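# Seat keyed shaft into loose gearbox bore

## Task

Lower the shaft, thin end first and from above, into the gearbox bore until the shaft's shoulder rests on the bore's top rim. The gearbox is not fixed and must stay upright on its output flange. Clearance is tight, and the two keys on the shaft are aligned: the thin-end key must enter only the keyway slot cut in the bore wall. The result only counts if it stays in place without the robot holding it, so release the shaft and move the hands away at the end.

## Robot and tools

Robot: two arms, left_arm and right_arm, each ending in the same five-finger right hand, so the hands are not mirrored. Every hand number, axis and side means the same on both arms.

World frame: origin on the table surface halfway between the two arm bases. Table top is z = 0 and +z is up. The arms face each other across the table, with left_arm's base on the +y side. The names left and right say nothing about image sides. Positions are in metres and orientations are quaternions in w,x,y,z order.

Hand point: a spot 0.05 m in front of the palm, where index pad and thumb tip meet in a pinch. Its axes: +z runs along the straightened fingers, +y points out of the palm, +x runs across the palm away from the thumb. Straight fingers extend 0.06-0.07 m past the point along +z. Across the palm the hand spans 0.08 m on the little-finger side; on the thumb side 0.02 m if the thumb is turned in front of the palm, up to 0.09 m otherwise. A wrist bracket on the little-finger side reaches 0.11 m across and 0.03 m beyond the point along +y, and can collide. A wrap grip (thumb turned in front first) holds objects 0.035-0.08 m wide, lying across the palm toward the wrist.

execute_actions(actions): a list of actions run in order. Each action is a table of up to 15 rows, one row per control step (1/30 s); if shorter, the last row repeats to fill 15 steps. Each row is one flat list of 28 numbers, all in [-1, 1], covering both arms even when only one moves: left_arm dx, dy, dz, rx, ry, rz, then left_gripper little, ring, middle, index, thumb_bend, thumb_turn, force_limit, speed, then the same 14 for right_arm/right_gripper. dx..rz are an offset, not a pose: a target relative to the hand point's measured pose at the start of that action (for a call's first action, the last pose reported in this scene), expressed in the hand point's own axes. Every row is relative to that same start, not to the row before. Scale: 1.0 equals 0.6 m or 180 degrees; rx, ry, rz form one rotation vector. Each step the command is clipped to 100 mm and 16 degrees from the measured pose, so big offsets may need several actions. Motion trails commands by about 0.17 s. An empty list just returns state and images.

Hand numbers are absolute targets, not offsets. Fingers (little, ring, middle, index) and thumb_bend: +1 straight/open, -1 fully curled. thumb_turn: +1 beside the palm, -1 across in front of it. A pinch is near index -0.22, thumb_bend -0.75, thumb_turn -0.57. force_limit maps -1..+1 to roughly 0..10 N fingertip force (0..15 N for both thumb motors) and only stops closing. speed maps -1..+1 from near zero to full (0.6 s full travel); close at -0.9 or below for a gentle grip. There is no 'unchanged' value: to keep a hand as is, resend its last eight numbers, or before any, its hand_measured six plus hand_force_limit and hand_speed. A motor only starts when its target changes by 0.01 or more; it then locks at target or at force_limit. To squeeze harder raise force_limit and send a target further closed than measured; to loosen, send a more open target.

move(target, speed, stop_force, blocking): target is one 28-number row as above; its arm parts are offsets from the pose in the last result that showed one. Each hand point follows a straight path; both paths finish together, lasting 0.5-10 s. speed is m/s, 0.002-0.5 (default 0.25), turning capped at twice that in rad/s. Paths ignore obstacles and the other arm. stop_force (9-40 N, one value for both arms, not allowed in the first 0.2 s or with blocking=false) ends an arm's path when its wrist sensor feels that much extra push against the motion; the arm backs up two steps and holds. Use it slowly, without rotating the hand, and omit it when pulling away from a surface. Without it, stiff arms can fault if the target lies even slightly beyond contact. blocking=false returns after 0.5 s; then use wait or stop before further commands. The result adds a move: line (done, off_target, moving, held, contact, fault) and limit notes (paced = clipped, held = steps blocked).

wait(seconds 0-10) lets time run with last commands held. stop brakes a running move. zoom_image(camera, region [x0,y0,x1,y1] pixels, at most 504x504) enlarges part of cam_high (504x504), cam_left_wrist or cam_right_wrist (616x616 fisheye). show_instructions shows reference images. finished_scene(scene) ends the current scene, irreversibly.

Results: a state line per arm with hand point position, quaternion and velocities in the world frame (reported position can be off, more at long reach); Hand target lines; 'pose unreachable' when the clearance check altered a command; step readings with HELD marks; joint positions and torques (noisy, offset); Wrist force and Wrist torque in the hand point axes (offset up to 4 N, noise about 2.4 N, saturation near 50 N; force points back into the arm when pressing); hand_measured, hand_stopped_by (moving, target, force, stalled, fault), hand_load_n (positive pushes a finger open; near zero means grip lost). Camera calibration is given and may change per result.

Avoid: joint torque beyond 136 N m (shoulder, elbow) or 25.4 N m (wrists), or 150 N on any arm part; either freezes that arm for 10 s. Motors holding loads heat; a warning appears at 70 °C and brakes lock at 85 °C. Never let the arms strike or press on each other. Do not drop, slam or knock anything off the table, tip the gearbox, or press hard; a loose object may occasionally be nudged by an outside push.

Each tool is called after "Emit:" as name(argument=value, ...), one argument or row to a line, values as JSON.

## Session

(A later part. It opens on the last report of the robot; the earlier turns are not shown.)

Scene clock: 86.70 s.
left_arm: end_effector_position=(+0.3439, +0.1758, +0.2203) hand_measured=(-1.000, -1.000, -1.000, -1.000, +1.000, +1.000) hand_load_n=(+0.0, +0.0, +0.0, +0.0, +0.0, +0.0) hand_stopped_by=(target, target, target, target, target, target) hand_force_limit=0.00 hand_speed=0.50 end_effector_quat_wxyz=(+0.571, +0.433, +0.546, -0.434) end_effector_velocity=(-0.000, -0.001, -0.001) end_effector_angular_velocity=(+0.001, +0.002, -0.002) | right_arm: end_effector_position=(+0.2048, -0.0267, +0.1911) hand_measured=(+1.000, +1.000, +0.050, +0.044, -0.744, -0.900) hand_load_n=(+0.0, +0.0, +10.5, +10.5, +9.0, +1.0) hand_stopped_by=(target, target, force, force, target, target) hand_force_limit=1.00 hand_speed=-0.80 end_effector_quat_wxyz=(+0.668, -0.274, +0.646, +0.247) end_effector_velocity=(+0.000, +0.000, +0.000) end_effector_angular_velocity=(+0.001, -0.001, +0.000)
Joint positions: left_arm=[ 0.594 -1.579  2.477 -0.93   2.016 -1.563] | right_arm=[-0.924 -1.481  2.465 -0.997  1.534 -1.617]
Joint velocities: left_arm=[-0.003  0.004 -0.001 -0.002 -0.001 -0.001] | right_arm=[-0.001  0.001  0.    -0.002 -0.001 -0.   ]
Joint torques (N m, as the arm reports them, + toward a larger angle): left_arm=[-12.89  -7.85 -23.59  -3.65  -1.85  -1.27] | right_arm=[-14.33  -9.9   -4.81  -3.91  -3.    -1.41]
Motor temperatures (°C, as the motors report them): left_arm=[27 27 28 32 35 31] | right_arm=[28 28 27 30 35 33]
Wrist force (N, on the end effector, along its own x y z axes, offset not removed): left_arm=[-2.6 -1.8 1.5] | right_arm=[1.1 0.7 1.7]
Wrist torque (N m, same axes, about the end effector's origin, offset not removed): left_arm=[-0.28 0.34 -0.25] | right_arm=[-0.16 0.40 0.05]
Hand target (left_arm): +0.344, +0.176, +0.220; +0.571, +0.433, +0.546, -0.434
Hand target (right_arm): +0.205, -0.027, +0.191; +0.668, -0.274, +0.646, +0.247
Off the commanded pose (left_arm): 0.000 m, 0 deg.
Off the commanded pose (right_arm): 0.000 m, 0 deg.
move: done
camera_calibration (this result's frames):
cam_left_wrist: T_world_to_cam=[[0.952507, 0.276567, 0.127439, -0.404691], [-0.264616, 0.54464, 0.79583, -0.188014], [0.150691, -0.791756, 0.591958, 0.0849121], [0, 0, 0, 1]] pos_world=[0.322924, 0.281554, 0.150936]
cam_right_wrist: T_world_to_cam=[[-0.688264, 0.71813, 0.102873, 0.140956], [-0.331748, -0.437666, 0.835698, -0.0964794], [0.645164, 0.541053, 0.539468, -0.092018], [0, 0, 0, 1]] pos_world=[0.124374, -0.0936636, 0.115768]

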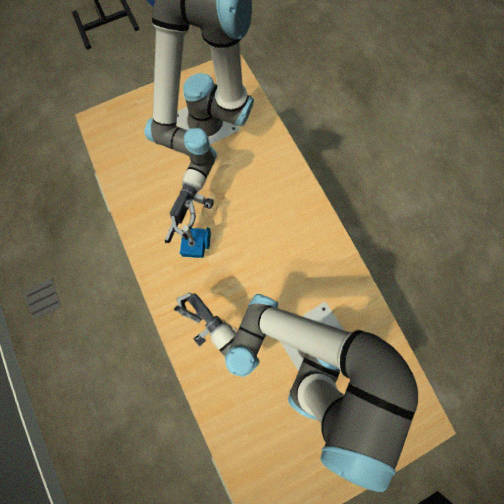

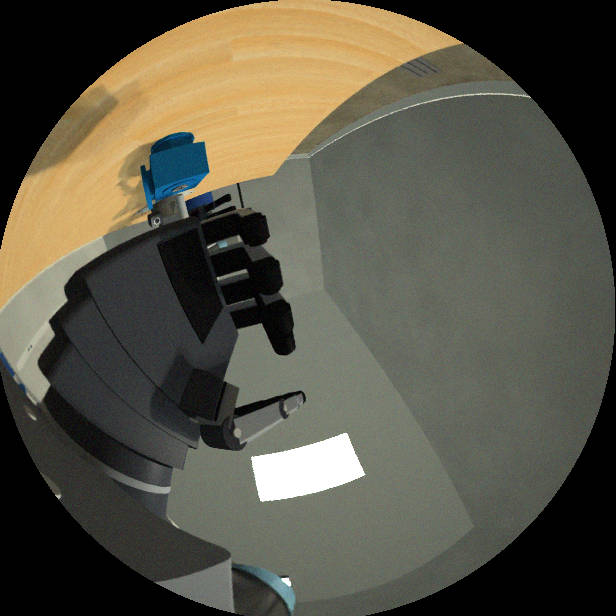

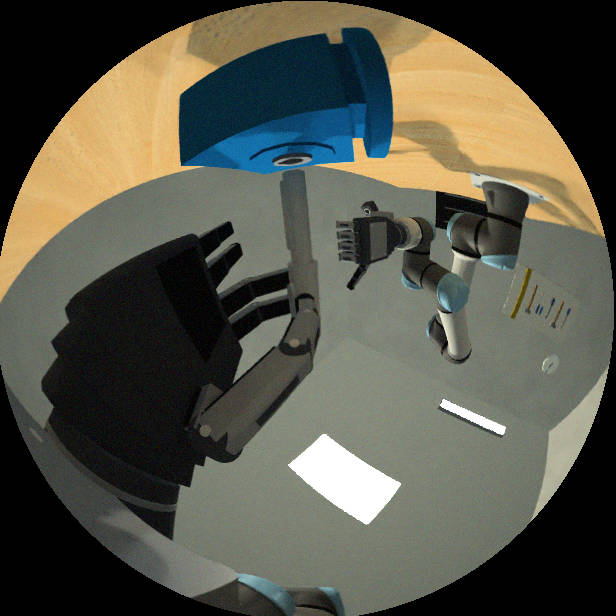

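Emit:
execute_actions(
  actions=[],
)

Emit:
move(
  target=[0,0,0,0,0,0,-1,-1,-1,-1,1,1,0,0.5,0.02,0,0,0,0,0,1,1,-0.55,-0.55,-0.75,-0.9,1,-0.8],
  speed=0.01,
  stop_force=10,
)

Emit:
zoom_image(
  camera="cam_left_wrist",
  region=[90,110,260,260],
)

Emit:
zoom_image(
  camera="cam_right_wrist",
  region=[240,110,350,220],
)

Scene clock: 87.20 s.
left_arm: end_effector_position=(+0.3440, +0.1757, +0.2203) hand_measured=(-1.000, -1.000, -1.000, -1.000, +1.000, +1.000) hand_load_n=(+0.0, +0.0, +0.0, +0.0, +0.0, +0.0) hand_stopped_by=(target, target, target, target, target, target) hand_force_limit=0.00 hand_speed=0.50 end_effector_quat_wxyz=(+0.571, +0.433, +0.546, -0.434) end_effector_velocity=(+0.000, -0.000, +0.000) end_effector_angular_velocity=(-0.001, -0.001, +0.000) | right_arm: end_effector_position=(+0.2048, -0.0267, +0.1911) hand_measured=(+1.000, +1.000, +0.050, +0.044, -0.744, -0.900) hand_load_n=(+0.0, +0.0, +10.5, +10.5, +9.0, +1.0) hand_stopped_by=(target, target, force, force, target, target) hand_force_limit=1.00 hand_speed=-0.80 end_effector_quat_wxyz=(+0.668, -0.274, +0.646, +0.247) end_effector_velocity=(+0.000, +0.000, +0.001) end_effector_angular_velocity=(+0.001, -0.002, -0.001)
Joint positions: left_arm=[ 0.594 -1.578  2.477 -0.931  2.016 -1.563] | right_arm=[-0.924 -1.481  2.465 -0.997  1.534 -1.617]
Joint velocities: left_arm=[-0.001  0.    -0.001 -0.    -0.001  0.   ] | right_arm=[ 0.    -0.    -0.001 -0.001  0.001 -0.   ]
Joint torques (N m, as the arm reports them, + toward a larger angle): left_arm=[-13.05  -7.7  -24.06  -3.65  -1.7   -1.35] | right_arm=[-14.51  -8.72  -4.55  -3.84  -2.89  -1.41]
Motor temperatures (°C, as the motors report them): left_arm=[27 27 28 32 35 31] | right_arm=[28 28 27 30 35 33]
Wrist force (N, on the end effector, along its own x y z axes, offset not removed): left_arm=[-3.9 -0.5 0.6] | right_arm=[1.0 -0.5 0.0]
Wrist torque (N m, same axes, about the end effector's origin, offset not removed): left_arm=[-0.01 0.58 -0.01] | right_arm=[-0.27 0.36 0.08]
Hand target (left_arm): +0.344, +0.176, +0.220; +0.571, +0.433, +0.546, -0.434
Hand target (right_arm): +0.205, -0.027, +0.191; +0.668, -0.274, +0.646, +0.247
Off the commanded pose (left_arm): 0.000 m, 0 deg.
Off the commanded pose (right_arm): 0.000 m, 0 deg.
camera_calibration (this result's frames):
cam_left_wrist: T_world_to_cam=[[0.952507, 0.276597, 0.127375, -0.404686], [-0.26459, 0.544682, 0.79581, -0.187935], [0.15074, -0.791717, 0.591999, 0.0848182], [0, 0, 0, 1]] pos_world=[0.322955, 0.281452, 0.150895]
cam_right_wrist: T_world_to_cam=[[-0.688269, 0.718126, 0.102863, 0.140968], [-0.331753, -0.437664, 0.835698, -0.0964623], [0.645156, 0.54106, 0.539471, -0.0920072], [0, 0, 0, 1]] pos_world=[0.124382, -0.0936697, 0.115748]

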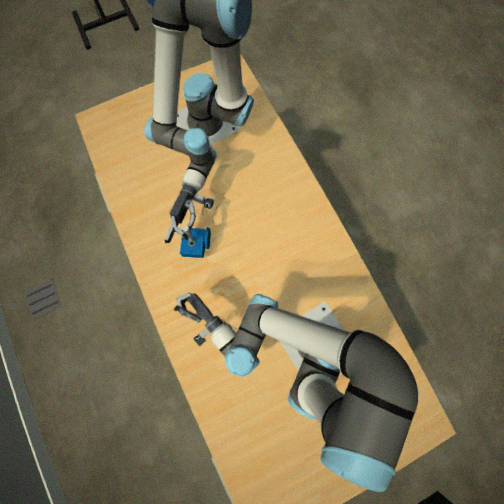

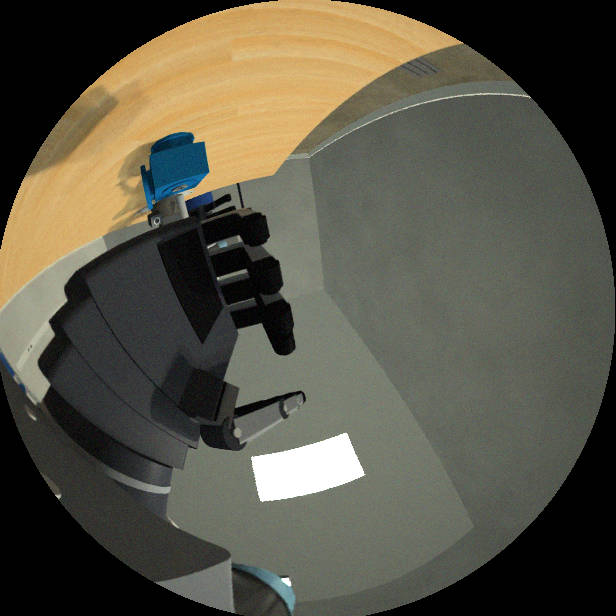

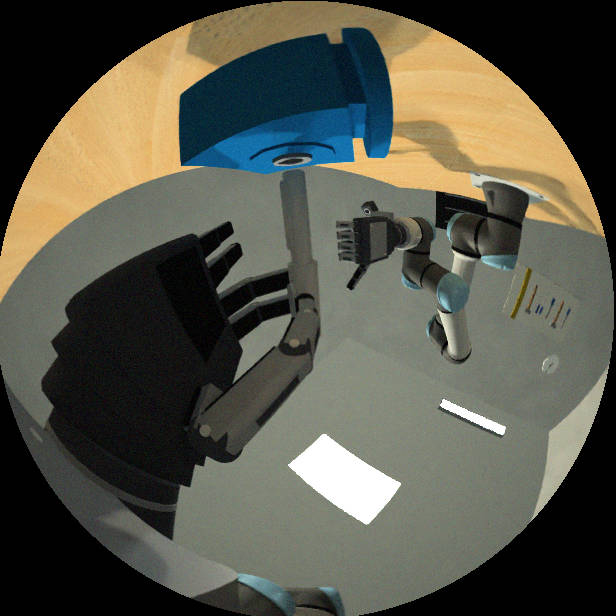

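Scene clock: 88.57 s.
left_arm: end_effector_position=(+0.3440, +0.1757, +0.2203) hand_measured=(-1.000, -1.000, -1.000, -1.000, +1.000, +1.000) hand_load_n=(+0.0, +0.0, +0.0, +0.0, +0.0, +0.0) hand_stopped_by=(target, target, target, target, target, target) hand_force_limit=0.00 hand_speed=0.50 end_effector_quat_wxyz=(+0.571, +0.433, +0.546, -0.434) end_effector_velocity=(-0.000, -0.000, +0.000) end_effector_angular_velocity=(-0.001, +0.000, -0.000) | right_arm: end_effector_position=(+0.2052, -0.0271, +0.1812) hand_measured=(+1.000, +1.000, +0.050, +0.044, -0.744, -0.900) hand_load_n=(+0.0, +0.0, +10.0, +10.5, +9.0, +4.5) hand_stopped_by=(target, target, force, force, target, target) hand_force_limit=1.00 hand_speed=-0.80 end_effector_quat_wxyz=(+0.668, -0.274, +0.647, +0.247) end_effector_velocity=(+0.000, +0.000, +0.003) end_effector_angular_velocity=(+0.000, -0.001, +0.001)
Joint positions: left_arm=[ 0.594 -1.578  2.477 -0.931  2.016 -1.563] | right_arm=[-0.926 -1.45   2.474 -1.037  1.532 -1.617]
Joint velocities: left_arm=[-0.001 -0.001 -0.001  0.    -0.001 -0.001] | right_arm=[ 0.    -0.009 -0.003  0.012 -0.    -0.   ]
Joint torques (N m, as the arm reports them, + toward a larger angle): left_arm=[-12.53  -7.2  -23.86  -3.68  -1.6   -1.3 ] | right_arm=[ -4.51 -19.16 -20.23   1.81  -0.44  -0.18]
Motor temperatures (°C, as the motors report them): left_arm=[27 27 28 32 35 31] | right_arm=[28 28 27 30 35 33]
Wrist force (N, on the end effector, along its own x y z axes, offset not removed): left_arm=[-1.3 0.8 1.1] | right_arm=[-7.7 -0.1 2.7]
Wrist torque (N m, same axes, about the end effector's origin, offset not removed): left_arm=[0.02 0.12 -0.25] | right_arm=[-0.24 0.16 0.23]
Hand target (left_arm): +0.344, +0.176, +0.220; +0.571, +0.433, +0.546, -0.434
Hand target (right_arm): +0.205, -0.027, +0.182; +0.668, -0.274, +0.646, +0.247
Off the commanded pose (left_arm): 0.000 m, 0 deg.
Off the commanded pose (right_arm): 0.002 m, 0 deg.
move: contact (right_arm)
camera_calibration (this result's frames):
cam_left_wrist: T_world_to_cam=[[0.952507, 0.276597, 0.127375, -0.404686], [-0.26459, 0.544682, 0.79581, -0.187935], [0.150739, -0.791717, 0.591999, 0.0848182], [0, 0, 0, 1]] pos_world=[0.322955, 0.281452, 0.150895]
cam_right_wrist: T_world_to_cam=[[-0.688237, 0.718158, 0.102853, 0.14249], [-0.331499, -0.437408, 0.835932, -0.0882476], [0.64532, 0.541224, 0.539109, -0.0866599], [0, 0, 0, 1]] pos_world=[0.124737, -0.0940285, 0.105833]

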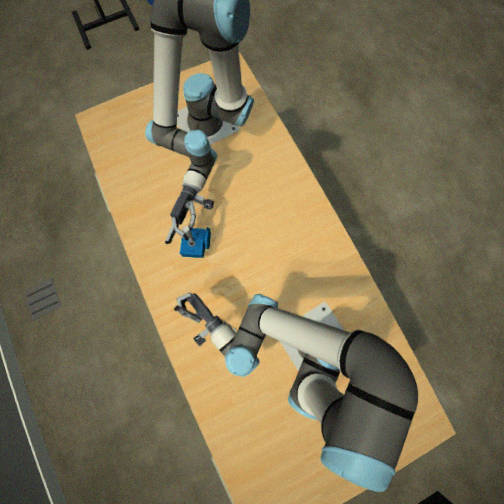

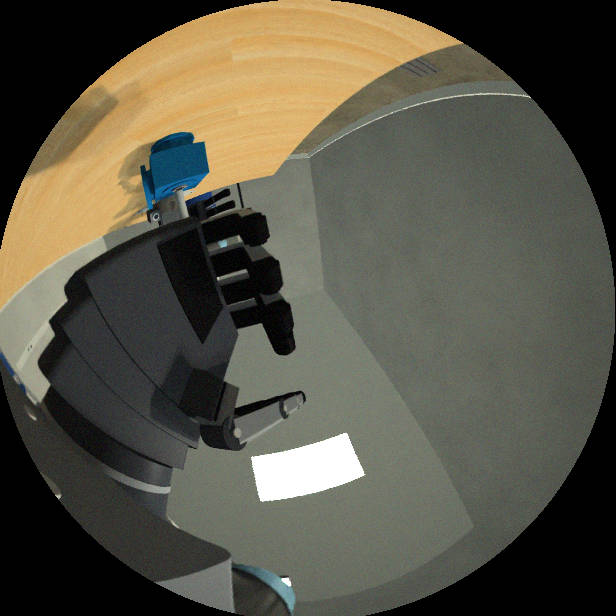

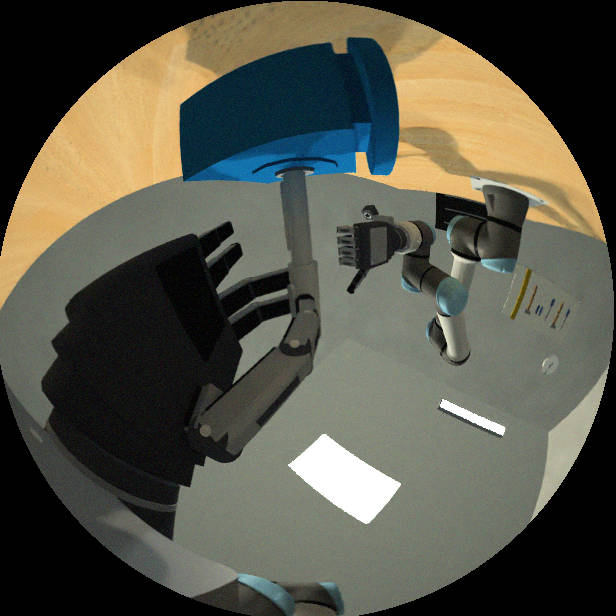

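Region (90, 110, 260, 260) of cam_left_wrist's 616x616 image, scaled by 2.965, with more detail than that image has; it fills the top 445 rows of this view, and the rest is white.

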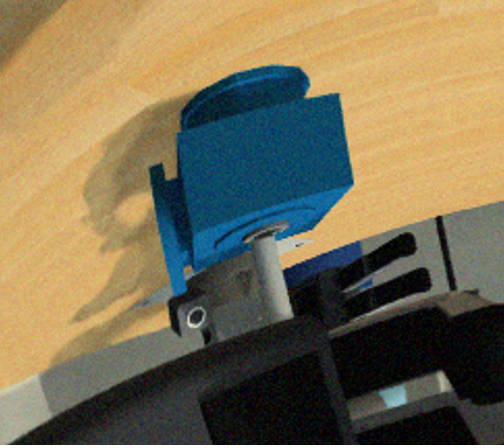

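Region (240, 110, 350, 220) of cam_right_wrist's 616x616 image, scaled by 4.582, with more detail than that image has.

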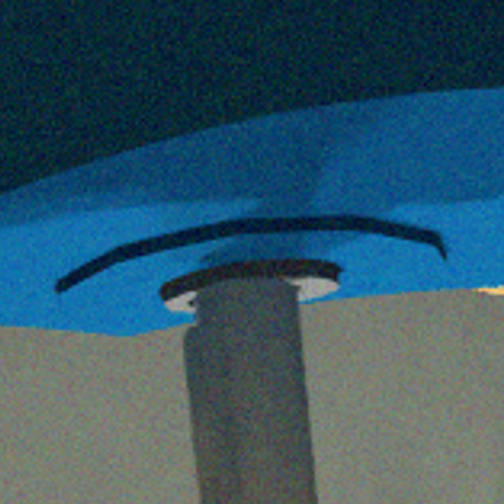

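Emit:
zoom_image(
  camera="cam_left_wrist",
  region=[150,165,210,225],
)

Region (150, 165, 210, 225) of cam_left_wrist's 616x616 image, scaled by 8.400, with more detail than that image has.

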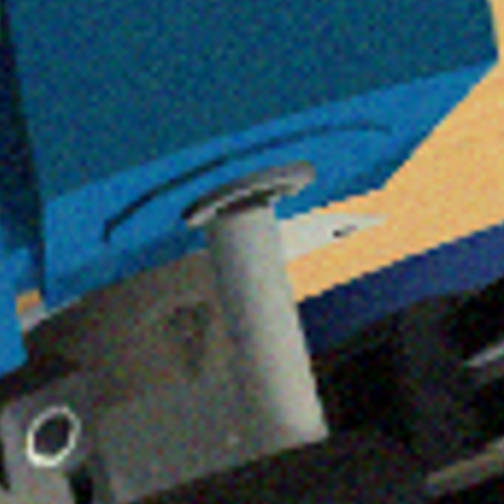

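Emit:
move(
  target=[0,0,0,0,0,0,-1,-1,-1,-1,1,1,0,0.5,-0.003,0,0.0045,0,0,0,1,1,-0.55,-0.55,-0.75,-0.9,1,-0.8],
  speed=0.01,
)

Emit:
move(
  target=[0,0,0,0,0,0,-1,-1,-1,-1,1,1,0,0.5,0.02,0,0,0,0,0,1,1,-0.55,-0.55,-0.75,-0.9,1,-0.8],
  speed=0.006,
  stop_force=10,
)

Emit:
zoom_image(
  camera="cam_left_wrist",
  region=[150,165,210,225],
)

Emit:
zoom_image(
  camera="cam_right_wrist",
  region=[260,140,330,210],
)

Scene clock: 89.60 s.
left_arm: end_effector_position=(+0.3440, +0.1757, +0.2203) hand_measured=(-1.000, -1.000, -1.000, -1.000, +1.000, +1.000) hand_load_n=(+0.0, +0.0, +0.0, +0.0, +0.0, +0.0) hand_stopped_by=(target, target, target, target, target, target) hand_force_limit=0.00 hand_speed=0.50 end_effector_quat_wxyz=(+0.571, +0.433, +0.546, -0.434) end_effector_velocity=(+0.001, -0.000, +0.001) end_effector_angular_velocity=(-0.001, -0.001, +0.002) | right_arm: end_effector_position=(+0.2070, -0.0252, +0.1830) hand_measured=(+1.000, +1.000, +0.050, +0.044, -0.744, -0.900) hand_load_n=(+0.0, +0.0, +11.0, +10.0, +9.0, +3.0) hand_stopped_by=(target, target, force, force, target, target) hand_force_limit=1.00 hand_speed=-0.80 end_effector_quat_wxyz=(+0.668, -0.274, +0.647, +0.247) end_effector_velocity=(+0.000, +0.001, +0.000) end_effector_angular_velocity=(-0.000, +0.000, +0.001)
Joint positions: left_arm=[ 0.594 -1.578  2.477 -0.931  2.016 -1.563] | right_arm=[-0.925 -1.451  2.465 -1.028  1.533 -1.617]
Joint velocities: left_arm=[ 0.     0.    -0.001 -0.001 -0.002 -0.   ] | right_arm=[ 0.001 -0.    -0.003  0.003 -0.001 -0.   ]
Joint torques (N m, as the arm reports them, + toward a larger angle): left_arm=[-11.94  -8.04 -23.84  -3.6   -1.57  -1.24] | right_arm=[ 11.92  -9.93 -24.37  -0.9    2.83  -0.38]
Motor temperatures (°C, as the motors report them): left_arm=[27 27 28 32 35 31] | right_arm=[28 28 27 30 35 33]
Wrist force (N, on the end effector, along its own x y z axes, offset not removed): left_arm=[-7.4 2.7 1.2] | right_arm=[1.2 -0.8 4.5]
Wrist torque (N m, same axes, about the end effector's origin, offset not removed): left_arm=[0.46 0.92 -0.48] | right_arm=[-0.50 0.24 0.12]
Hand target (left_arm): +0.344, +0.176, +0.220; +0.571, +0.433, +0.546, -0.434
Hand target (right_arm): +0.207, -0.025, +0.183; +0.668, -0.274, +0.647, +0.247
Off the commanded pose (left_arm): 0.000 m, 0 deg.
Off the commanded pose (right_arm): 0.000 m, 0 deg.
move: done
camera_calibration (this result's frames):
cam_left_wrist: T_world_to_cam=[[0.952507, 0.276597, 0.127375, -0.404686], [-0.26459, 0.544682, 0.79581, -0.187935], [0.150739, -0.791717, 0.591999, 0.0848181], [0, 0, 0, 1]] pos_world=[0.322955, 0.281452, 0.150895]
cam_right_wrist: T_world_to_cam=[[-0.68823, 0.718164, 0.102861, 0.142248], [-0.331515, -0.437424, 0.835917, -0.0883329], [0.64532, 0.541203, 0.539131, -0.089847], [0, 0, 0, 1]] pos_world=[0.126596, -0.0921708, 0.107646]

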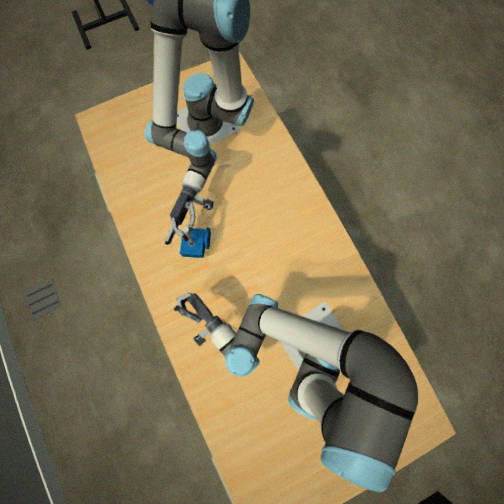

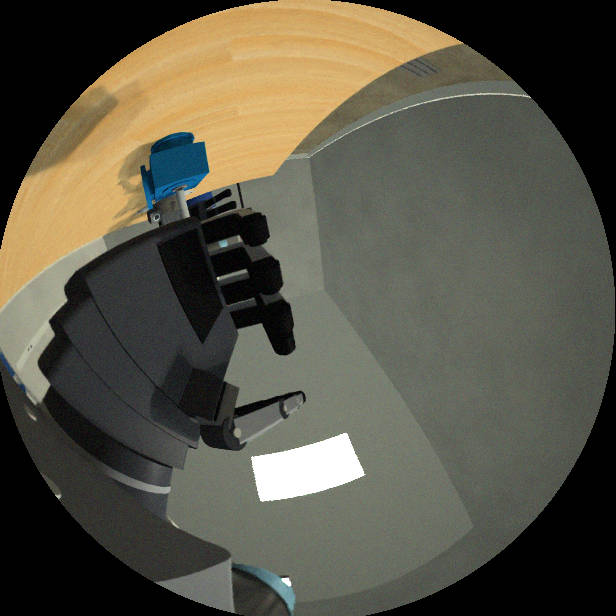

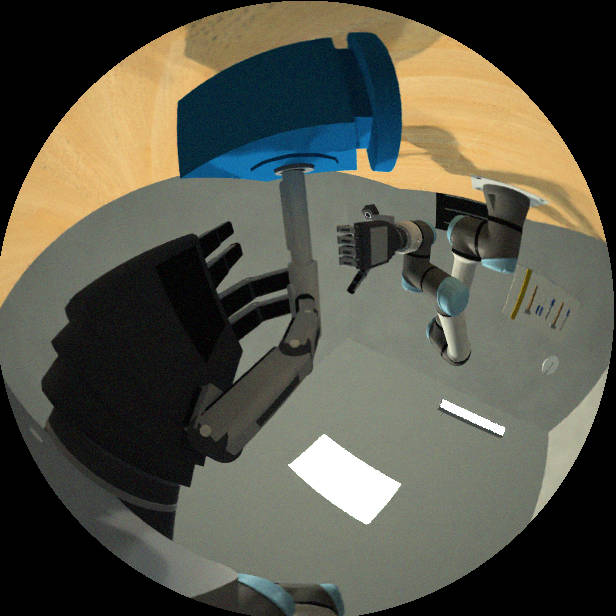

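Scene clock: 90.30 s.
left_arm: end_effector_position=(+0.3440, +0.1757, +0.2203) hand_measured=(-1.000, -1.000, -1.000, -1.000, +1.000, +1.000) hand_load_n=(+0.0, +0.0, +0.0, +0.0, +0.0, +0.0) hand_stopped_by=(target, target, target, target, target, target) hand_force_limit=0.00 hand_speed=0.50 end_effector_quat_wxyz=(+0.571, +0.433, +0.546, -0.434) end_effector_velocity=(+0.000, -0.000, -0.000) end_effector_angular_velocity=(+0.001, -0.001, -0.000) | right_arm: end_effector_position=(+0.2070, -0.0253, +0.1809) hand_measured=(+1.000, +1.000, +0.050, +0.044, -0.744, -0.900) hand_load_n=(+0.0, +0.0, +11.0, +10.5, +8.5, +5.0) hand_stopped_by=(target, target, force, force, target, target) hand_force_limit=1.00 hand_speed=-0.80 end_effector_quat_wxyz=(+0.668, -0.274, +0.647, +0.247) end_effector_velocity=(-0.001, +0.000, +0.001) end_effector_angular_velocity=(-0.001, +0.001, +0.002)
Joint positions: left_arm=[ 0.594 -1.578  2.477 -0.931  2.016 -1.563] | right_arm=[-0.925 -1.444  2.467 -1.037  1.533 -1.617]
Joint velocities: left_arm=[ 0.     0.002 -0.    -0.001  0.001  0.001] | right_arm=[ 0.    -0.005 -0.001  0.008 -0.002  0.   ]
Joint torques (N m, as the arm reports them, + toward a larger angle): left_arm=[-12.72  -7.83 -23.35  -3.63  -1.66  -1.36] | right_arm=[ -0.11 -15.98 -16.38   3.59  -0.02  -0.46]
Motor temperatures (°C, as the motors report them): left_arm=[27 27 28 32 35 31] | right_arm=[28 28 27 30 35 33]
Wrist force (N, on the end effector, along its own x y z axes, offset not removed): left_arm=[-3.9 -0.9 -1.5] | right_arm=[-15.8 0.3 4.8]
Wrist torque (N m, same axes, about the end effector's origin, offset not removed): left_arm=[0.03 0.57 -0.36] | right_arm=[-0.13 0.03 0.15]
Hand target (left_arm): +0.344, +0.176, +0.220; +0.571, +0.433, +0.546, -0.434
Hand target (right_arm): +0.207, -0.025, +0.181; +0.668, -0.274, +0.646, +0.247
Off the commanded pose (left_arm): 0.000 m, 0 deg.
Off the commanded pose (right_arm): 0.010 m, 0 deg.
move: contact (right_arm)
camera_calibration (this result's frames):
cam_left_wrist: T_world_to_cam=[[0.952507, 0.276597, 0.127375, -0.404686], [-0.26459, 0.544683, 0.79581, -0.187935], [0.150739, -0.791717, 0.591999, 0.0848181], [0, 0, 0, 1]] pos_world=[0.322955, 0.281452, 0.150895]
cam_right_wrist: T_world_to_cam=[[-0.688382, 0.718018, 0.102861, 0.142475], [-0.331351, -0.437434, 0.835977, -0.0866899], [0.645242, 0.541388, 0.539038, -0.0886342], [0, 0, 0, 1]] pos_world=[0.126543, -0.0922355, 0.105593]

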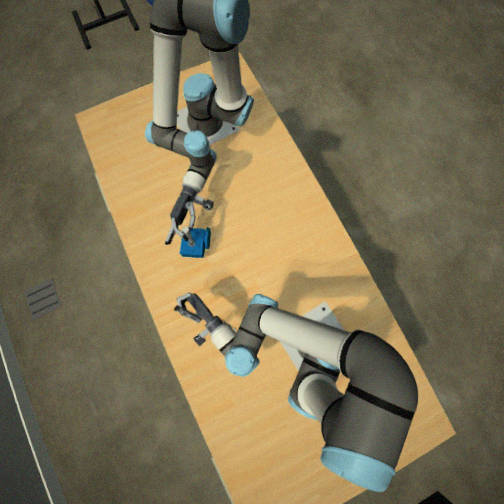

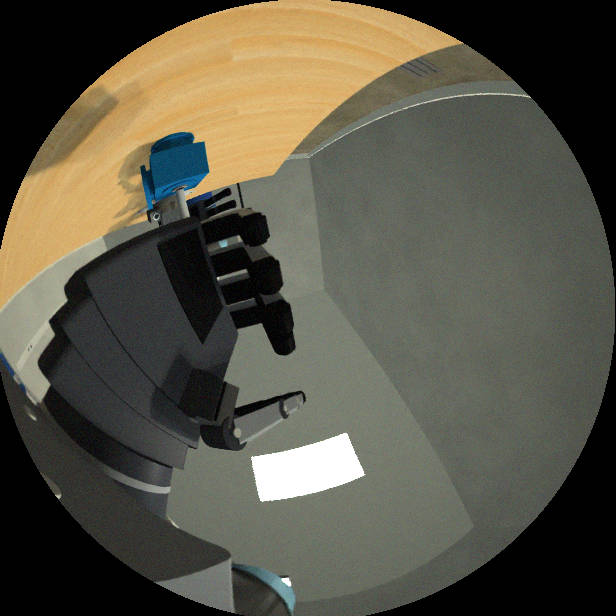

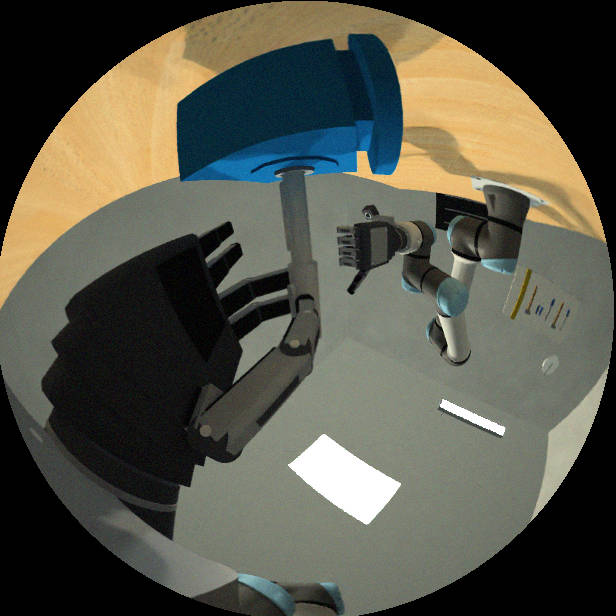

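Region (150, 165, 210, 225) of cam_left_wrist's 616x616 image, scaled by 8.400, with more detail than that image has.

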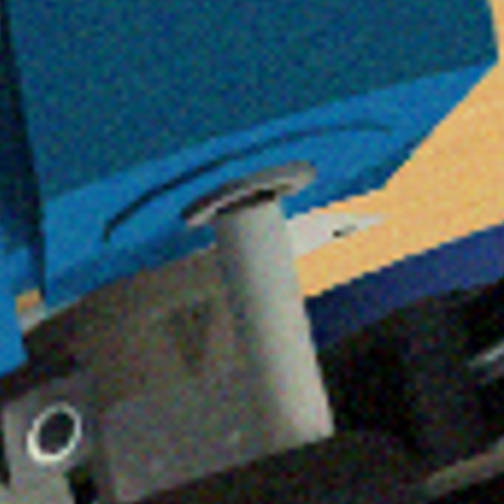

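Region (260, 140, 330, 210) of cam_right_wrist's 616x616 image, scaled by 7.200, with more detail than that image has.

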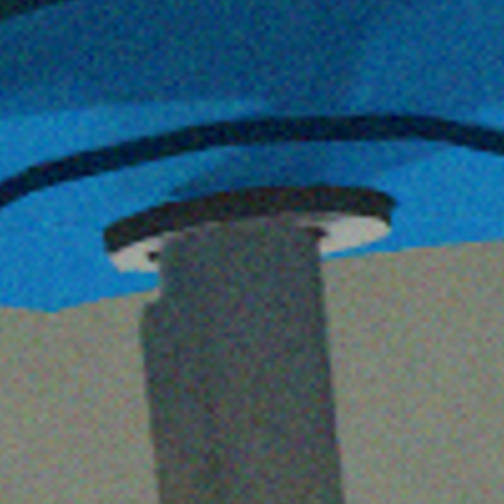

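Emit:
move(
  target=[0,0,0,0,0,0,-1,-1,-1,-1,1,1,0,0.5,-0.003,0.0016,0.0033,0,0,0,1,1,-0.55,-0.55,-0.75,-0.9,1,-0.8],
  speed=0.01,
)

Emit:
move(
  target=[0,0,0,0,0,0,-1,-1,-1,-1,1,1,0,0.5,0.02,0,0,0,0,0,1,1,-0.55,-0.55,-0.75,-0.9,1,-0.8],
  speed=0.005,
  stop_force=10,
)

Emit:
zoom_image(
  camera="cam_left_wrist",
  region=[150,165,210,225],
)

Emit:
zoom_image(
  camera="cam_right_wrist",
  region=[260,140,330,210],
)

Scene clock: 91.17 s.
left_arm: end_effector_position=(+0.3440, +0.1757, +0.2203) hand_measured=(-1.000, -1.000, -1.000, -1.000, +1.000, +1.000) hand_load_n=(+0.0, +0.0, +0.0, +0.0, +0.0, +0.0) hand_stopped_by=(target, target, target, target, target, target) hand_force_limit=0.00 hand_speed=0.50 end_effector_quat_wxyz=(+0.571, +0.433, +0.546, -0.434) end_effector_velocity=(+0.000, +0.000, -0.000) end_effector_angular_velocity=(-0.000, +0.000, +0.001) | right_arm: end_effector_position=(+0.2077, -0.0232, +0.1827) hand_measured=(+1.000, +1.000, +0.050, +0.044, -0.744, -0.900) hand_load_n=(+0.0, +0.0, +11.5, +9.5, +8.5, +3.0) hand_stopped_by=(target, target, force, force, target, target) hand_force_limit=1.00 hand_speed=-0.80 end_effector_quat_wxyz=(+0.668, -0.274, +0.647, +0.247) end_effector_velocity=(+0.000, +0.001, +0.001) end_effector_angular_velocity=(+0.001, -0.001, -0.000)
Joint positions: left_arm=[ 0.594 -1.578  2.477 -0.931  2.016 -1.563] | right_arm=[-0.921 -1.445  2.46  -1.028  1.537 -1.617]
Joint velocities: left_arm=[ 0.001 -0.     0.    -0.    -0.    -0.   ] | right_arm=[ 0.001 -0.    -0.002  0.     0.002 -0.   ]
Joint torques (N m, as the arm reports them, + toward a larger angle): left_arm=[-12.24  -8.12 -23.47  -3.54  -1.71  -1.16] | right_arm=[ 12.34 -24.06 -25.18  -0.88   2.99  -1.45]
Motor temperatures (°C, as the motors report them): left_arm=[27 27 28 32 35 31] | right_arm=[28 28 27 30 35 33]
Wrist force (N, on the end effector, along its own x y z axes, offset not removed): left_arm=[-5.2 0.4 0.3] | right_arm=[-2.6 -1.3 3.3]
Wrist torque (N m, same axes, about the end effector's origin, offset not removed): left_arm=[0.08 0.69 -0.39] | right_arm=[-0.62 0.85 -0.16]
Hand target (left_arm): +0.344, +0.176, +0.220; +0.571, +0.433, +0.546, -0.434
Hand target (right_arm): +0.208, -0.023, +0.183; +0.668, -0.274, +0.647, +0.247
Off the commanded pose (left_arm): 0.000 m, 0 deg.
Off the commanded pose (right_arm): 0.000 m, 0 deg.
move: done
camera_calibration (this result's frames):
cam_left_wrist: T_world_to_cam=[[0.952507, 0.276597, 0.127375, -0.404686], [-0.26459, 0.544683, 0.79581, -0.187935], [0.150739, -0.791717, 0.591999, 0.084818], [0, 0, 0, 1]] pos_world=[0.322955, 0.281452, 0.150895]
cam_right_wrist: T_world_to_cam=[[-0.68838, 0.71802, 0.102857, 0.141298], [-0.331357, -0.437433, 0.835976, -0.0870186], [0.645241, 0.541387, 0.539041, -0.0911398], [0, 0, 0, 1]] pos_world=[0.12724, -0.0901778, 0.10734]

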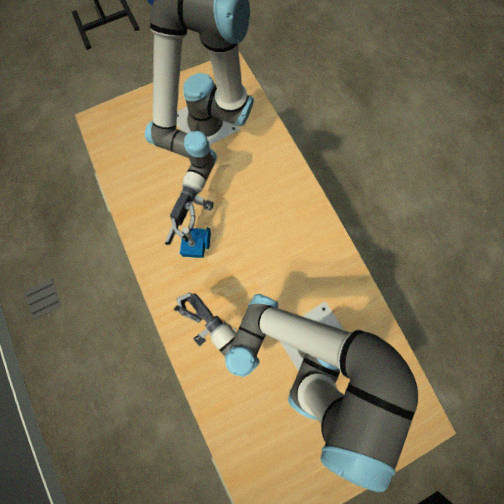

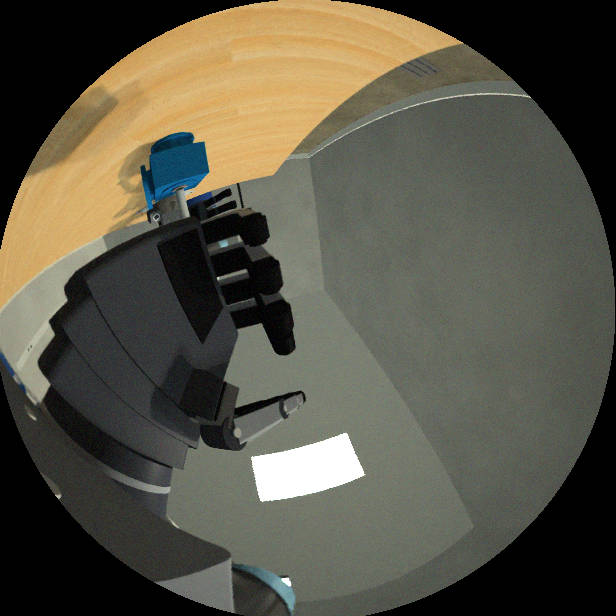

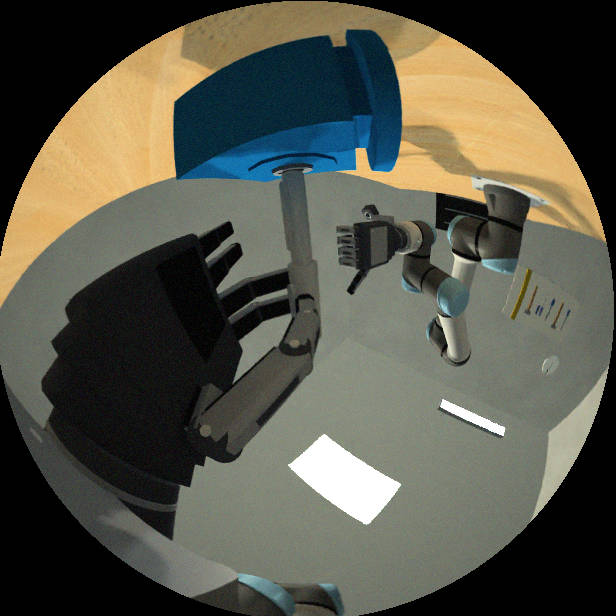

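Scene clock: 91.90 s.
left_arm: end_effector_position=(+0.3440, +0.1757, +0.2203) hand_measured=(-1.000, -1.000, -1.000, -1.000, +1.000, +1.000) hand_load_n=(+0.0, +0.0, +0.0, +0.0, +0.0, +0.0) hand_stopped_by=(target, target, target, target, target, target) hand_force_limit=0.00 hand_speed=0.50 end_effector_quat_wxyz=(+0.571, +0.433, +0.546, -0.434) end_effector_velocity=(-0.000, -0.001, +0.001) end_effector_angular_velocity=(-0.002, -0.003, -0.002) | right_arm: end_effector_position=(+0.2076, -0.0232, +0.1808) hand_measured=(+1.000, +1.000, +0.050, +0.044, -0.744, -0.900) hand_load_n=(+0.0, +0.0, +11.5, +10.5, +8.5, +5.5) hand_stopped_by=(target, target, force, force, target, target) hand_force_limit=1.00 hand_speed=-0.80 end_effector_quat_wxyz=(+0.668, -0.274, +0.647, +0.247) end_effector_velocity=(+0.000, -0.000, +0.001) end_effector_angular_velocity=(-0.000, +0.000, -0.001)
Joint positions: left_arm=[ 0.594 -1.578  2.477 -0.931  2.016 -1.563] | right_arm=[-0.921 -1.439  2.462 -1.036  1.536 -1.617]
Joint velocities: left_arm=[-0.001  0.    -0.002 -0.002  0.001  0.001] | right_arm=[-0.    -0.005 -0.001  0.006  0.001  0.   ]
Joint torques (N m, as the arm reports them, + toward a larger angle): left_arm=[-12.27  -7.79 -23.69  -3.64  -1.57  -1.27] | right_arm=[ -1.27 -15.49 -16.06   4.17  -0.84  -1.35]
Motor temperatures (°C, as the motors report them): left_arm=[27 27 28 32 35 31] | right_arm=[28 28 27 30 35 33]
Wrist force (N, on the end effector, along its own x y z axes, offset not removed): left_arm=[-4.4 2.7 2.1] | right_arm=[-16.8 -1.5 2.9]
Wrist torque (N m, same axes, about the end effector's origin, offset not removed): left_arm=[0.38 0.61 -0.08] | right_arm=[-0.32 0.10 -0.04]
Hand target (left_arm): +0.344, +0.176, +0.220; +0.571, +0.433, +0.546, -0.434
Hand target (right_arm): +0.208, -0.023, +0.181; +0.668, -0.274, +0.646, +0.247
Off the commanded pose (left_arm): 0.000 m, 0 deg.
Off the commanded pose (right_arm): 0.010 m, 0 deg.
move: contact (right_arm)
camera_calibration (this result's frames):
cam_left_wrist: T_world_to_cam=[[0.952507, 0.276597, 0.127375, -0.404686], [-0.26459, 0.544682, 0.79581, -0.187935], [0.150739, -0.791717, 0.591999, 0.0848181], [0, 0, 0, 1]] pos_world=[0.322955, 0.281452, 0.150895]
cam_right_wrist: T_world_to_cam=[[-0.688528, 0.717879, 0.102852, 0.141507], [-0.33126, -0.437489, 0.835984, -0.0855114], [0.645132, 0.541528, 0.539028, -0.0900537], [0, 0, 0, 1]] pos_world=[0.127201, -0.0902284, 0.105474]

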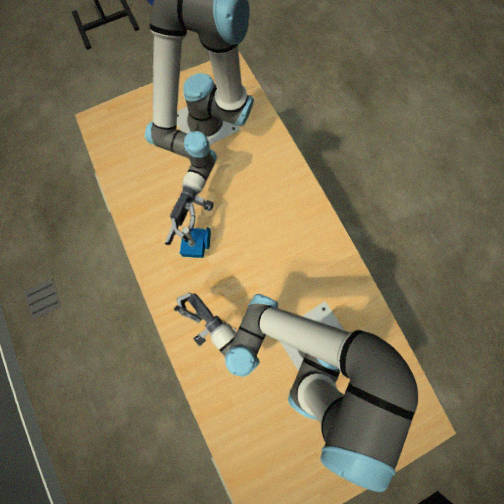

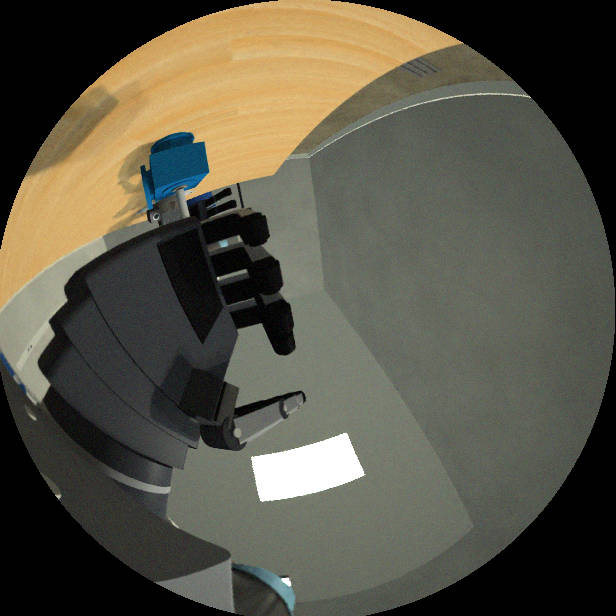

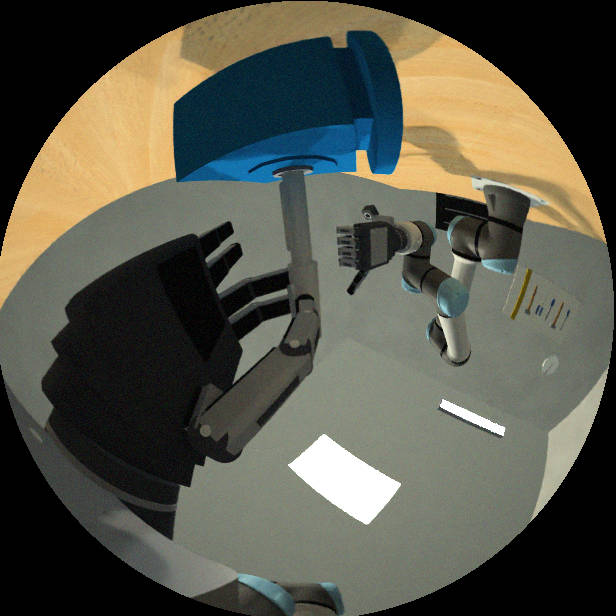

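Region (150, 165, 210, 225) of cam_left_wrist's 616x616 image, scaled by 8.400, with more detail than that image has.

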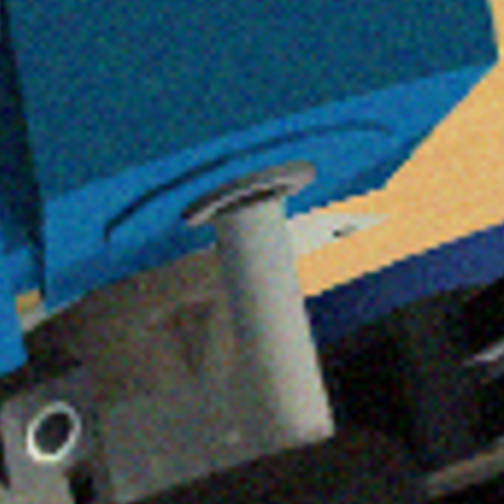

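Region (260, 140, 330, 210) of cam_right_wrist's 616x616 image, scaled by 7.200, with more detail than that image has.

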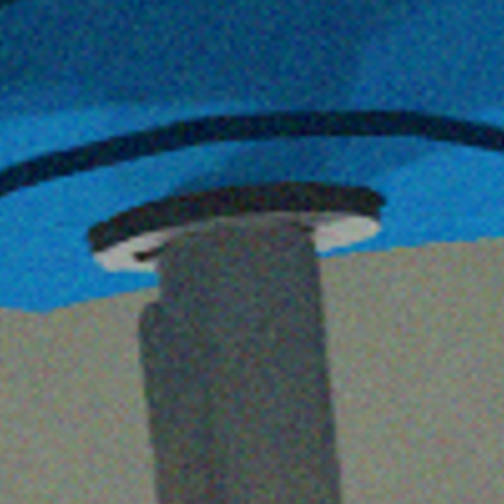

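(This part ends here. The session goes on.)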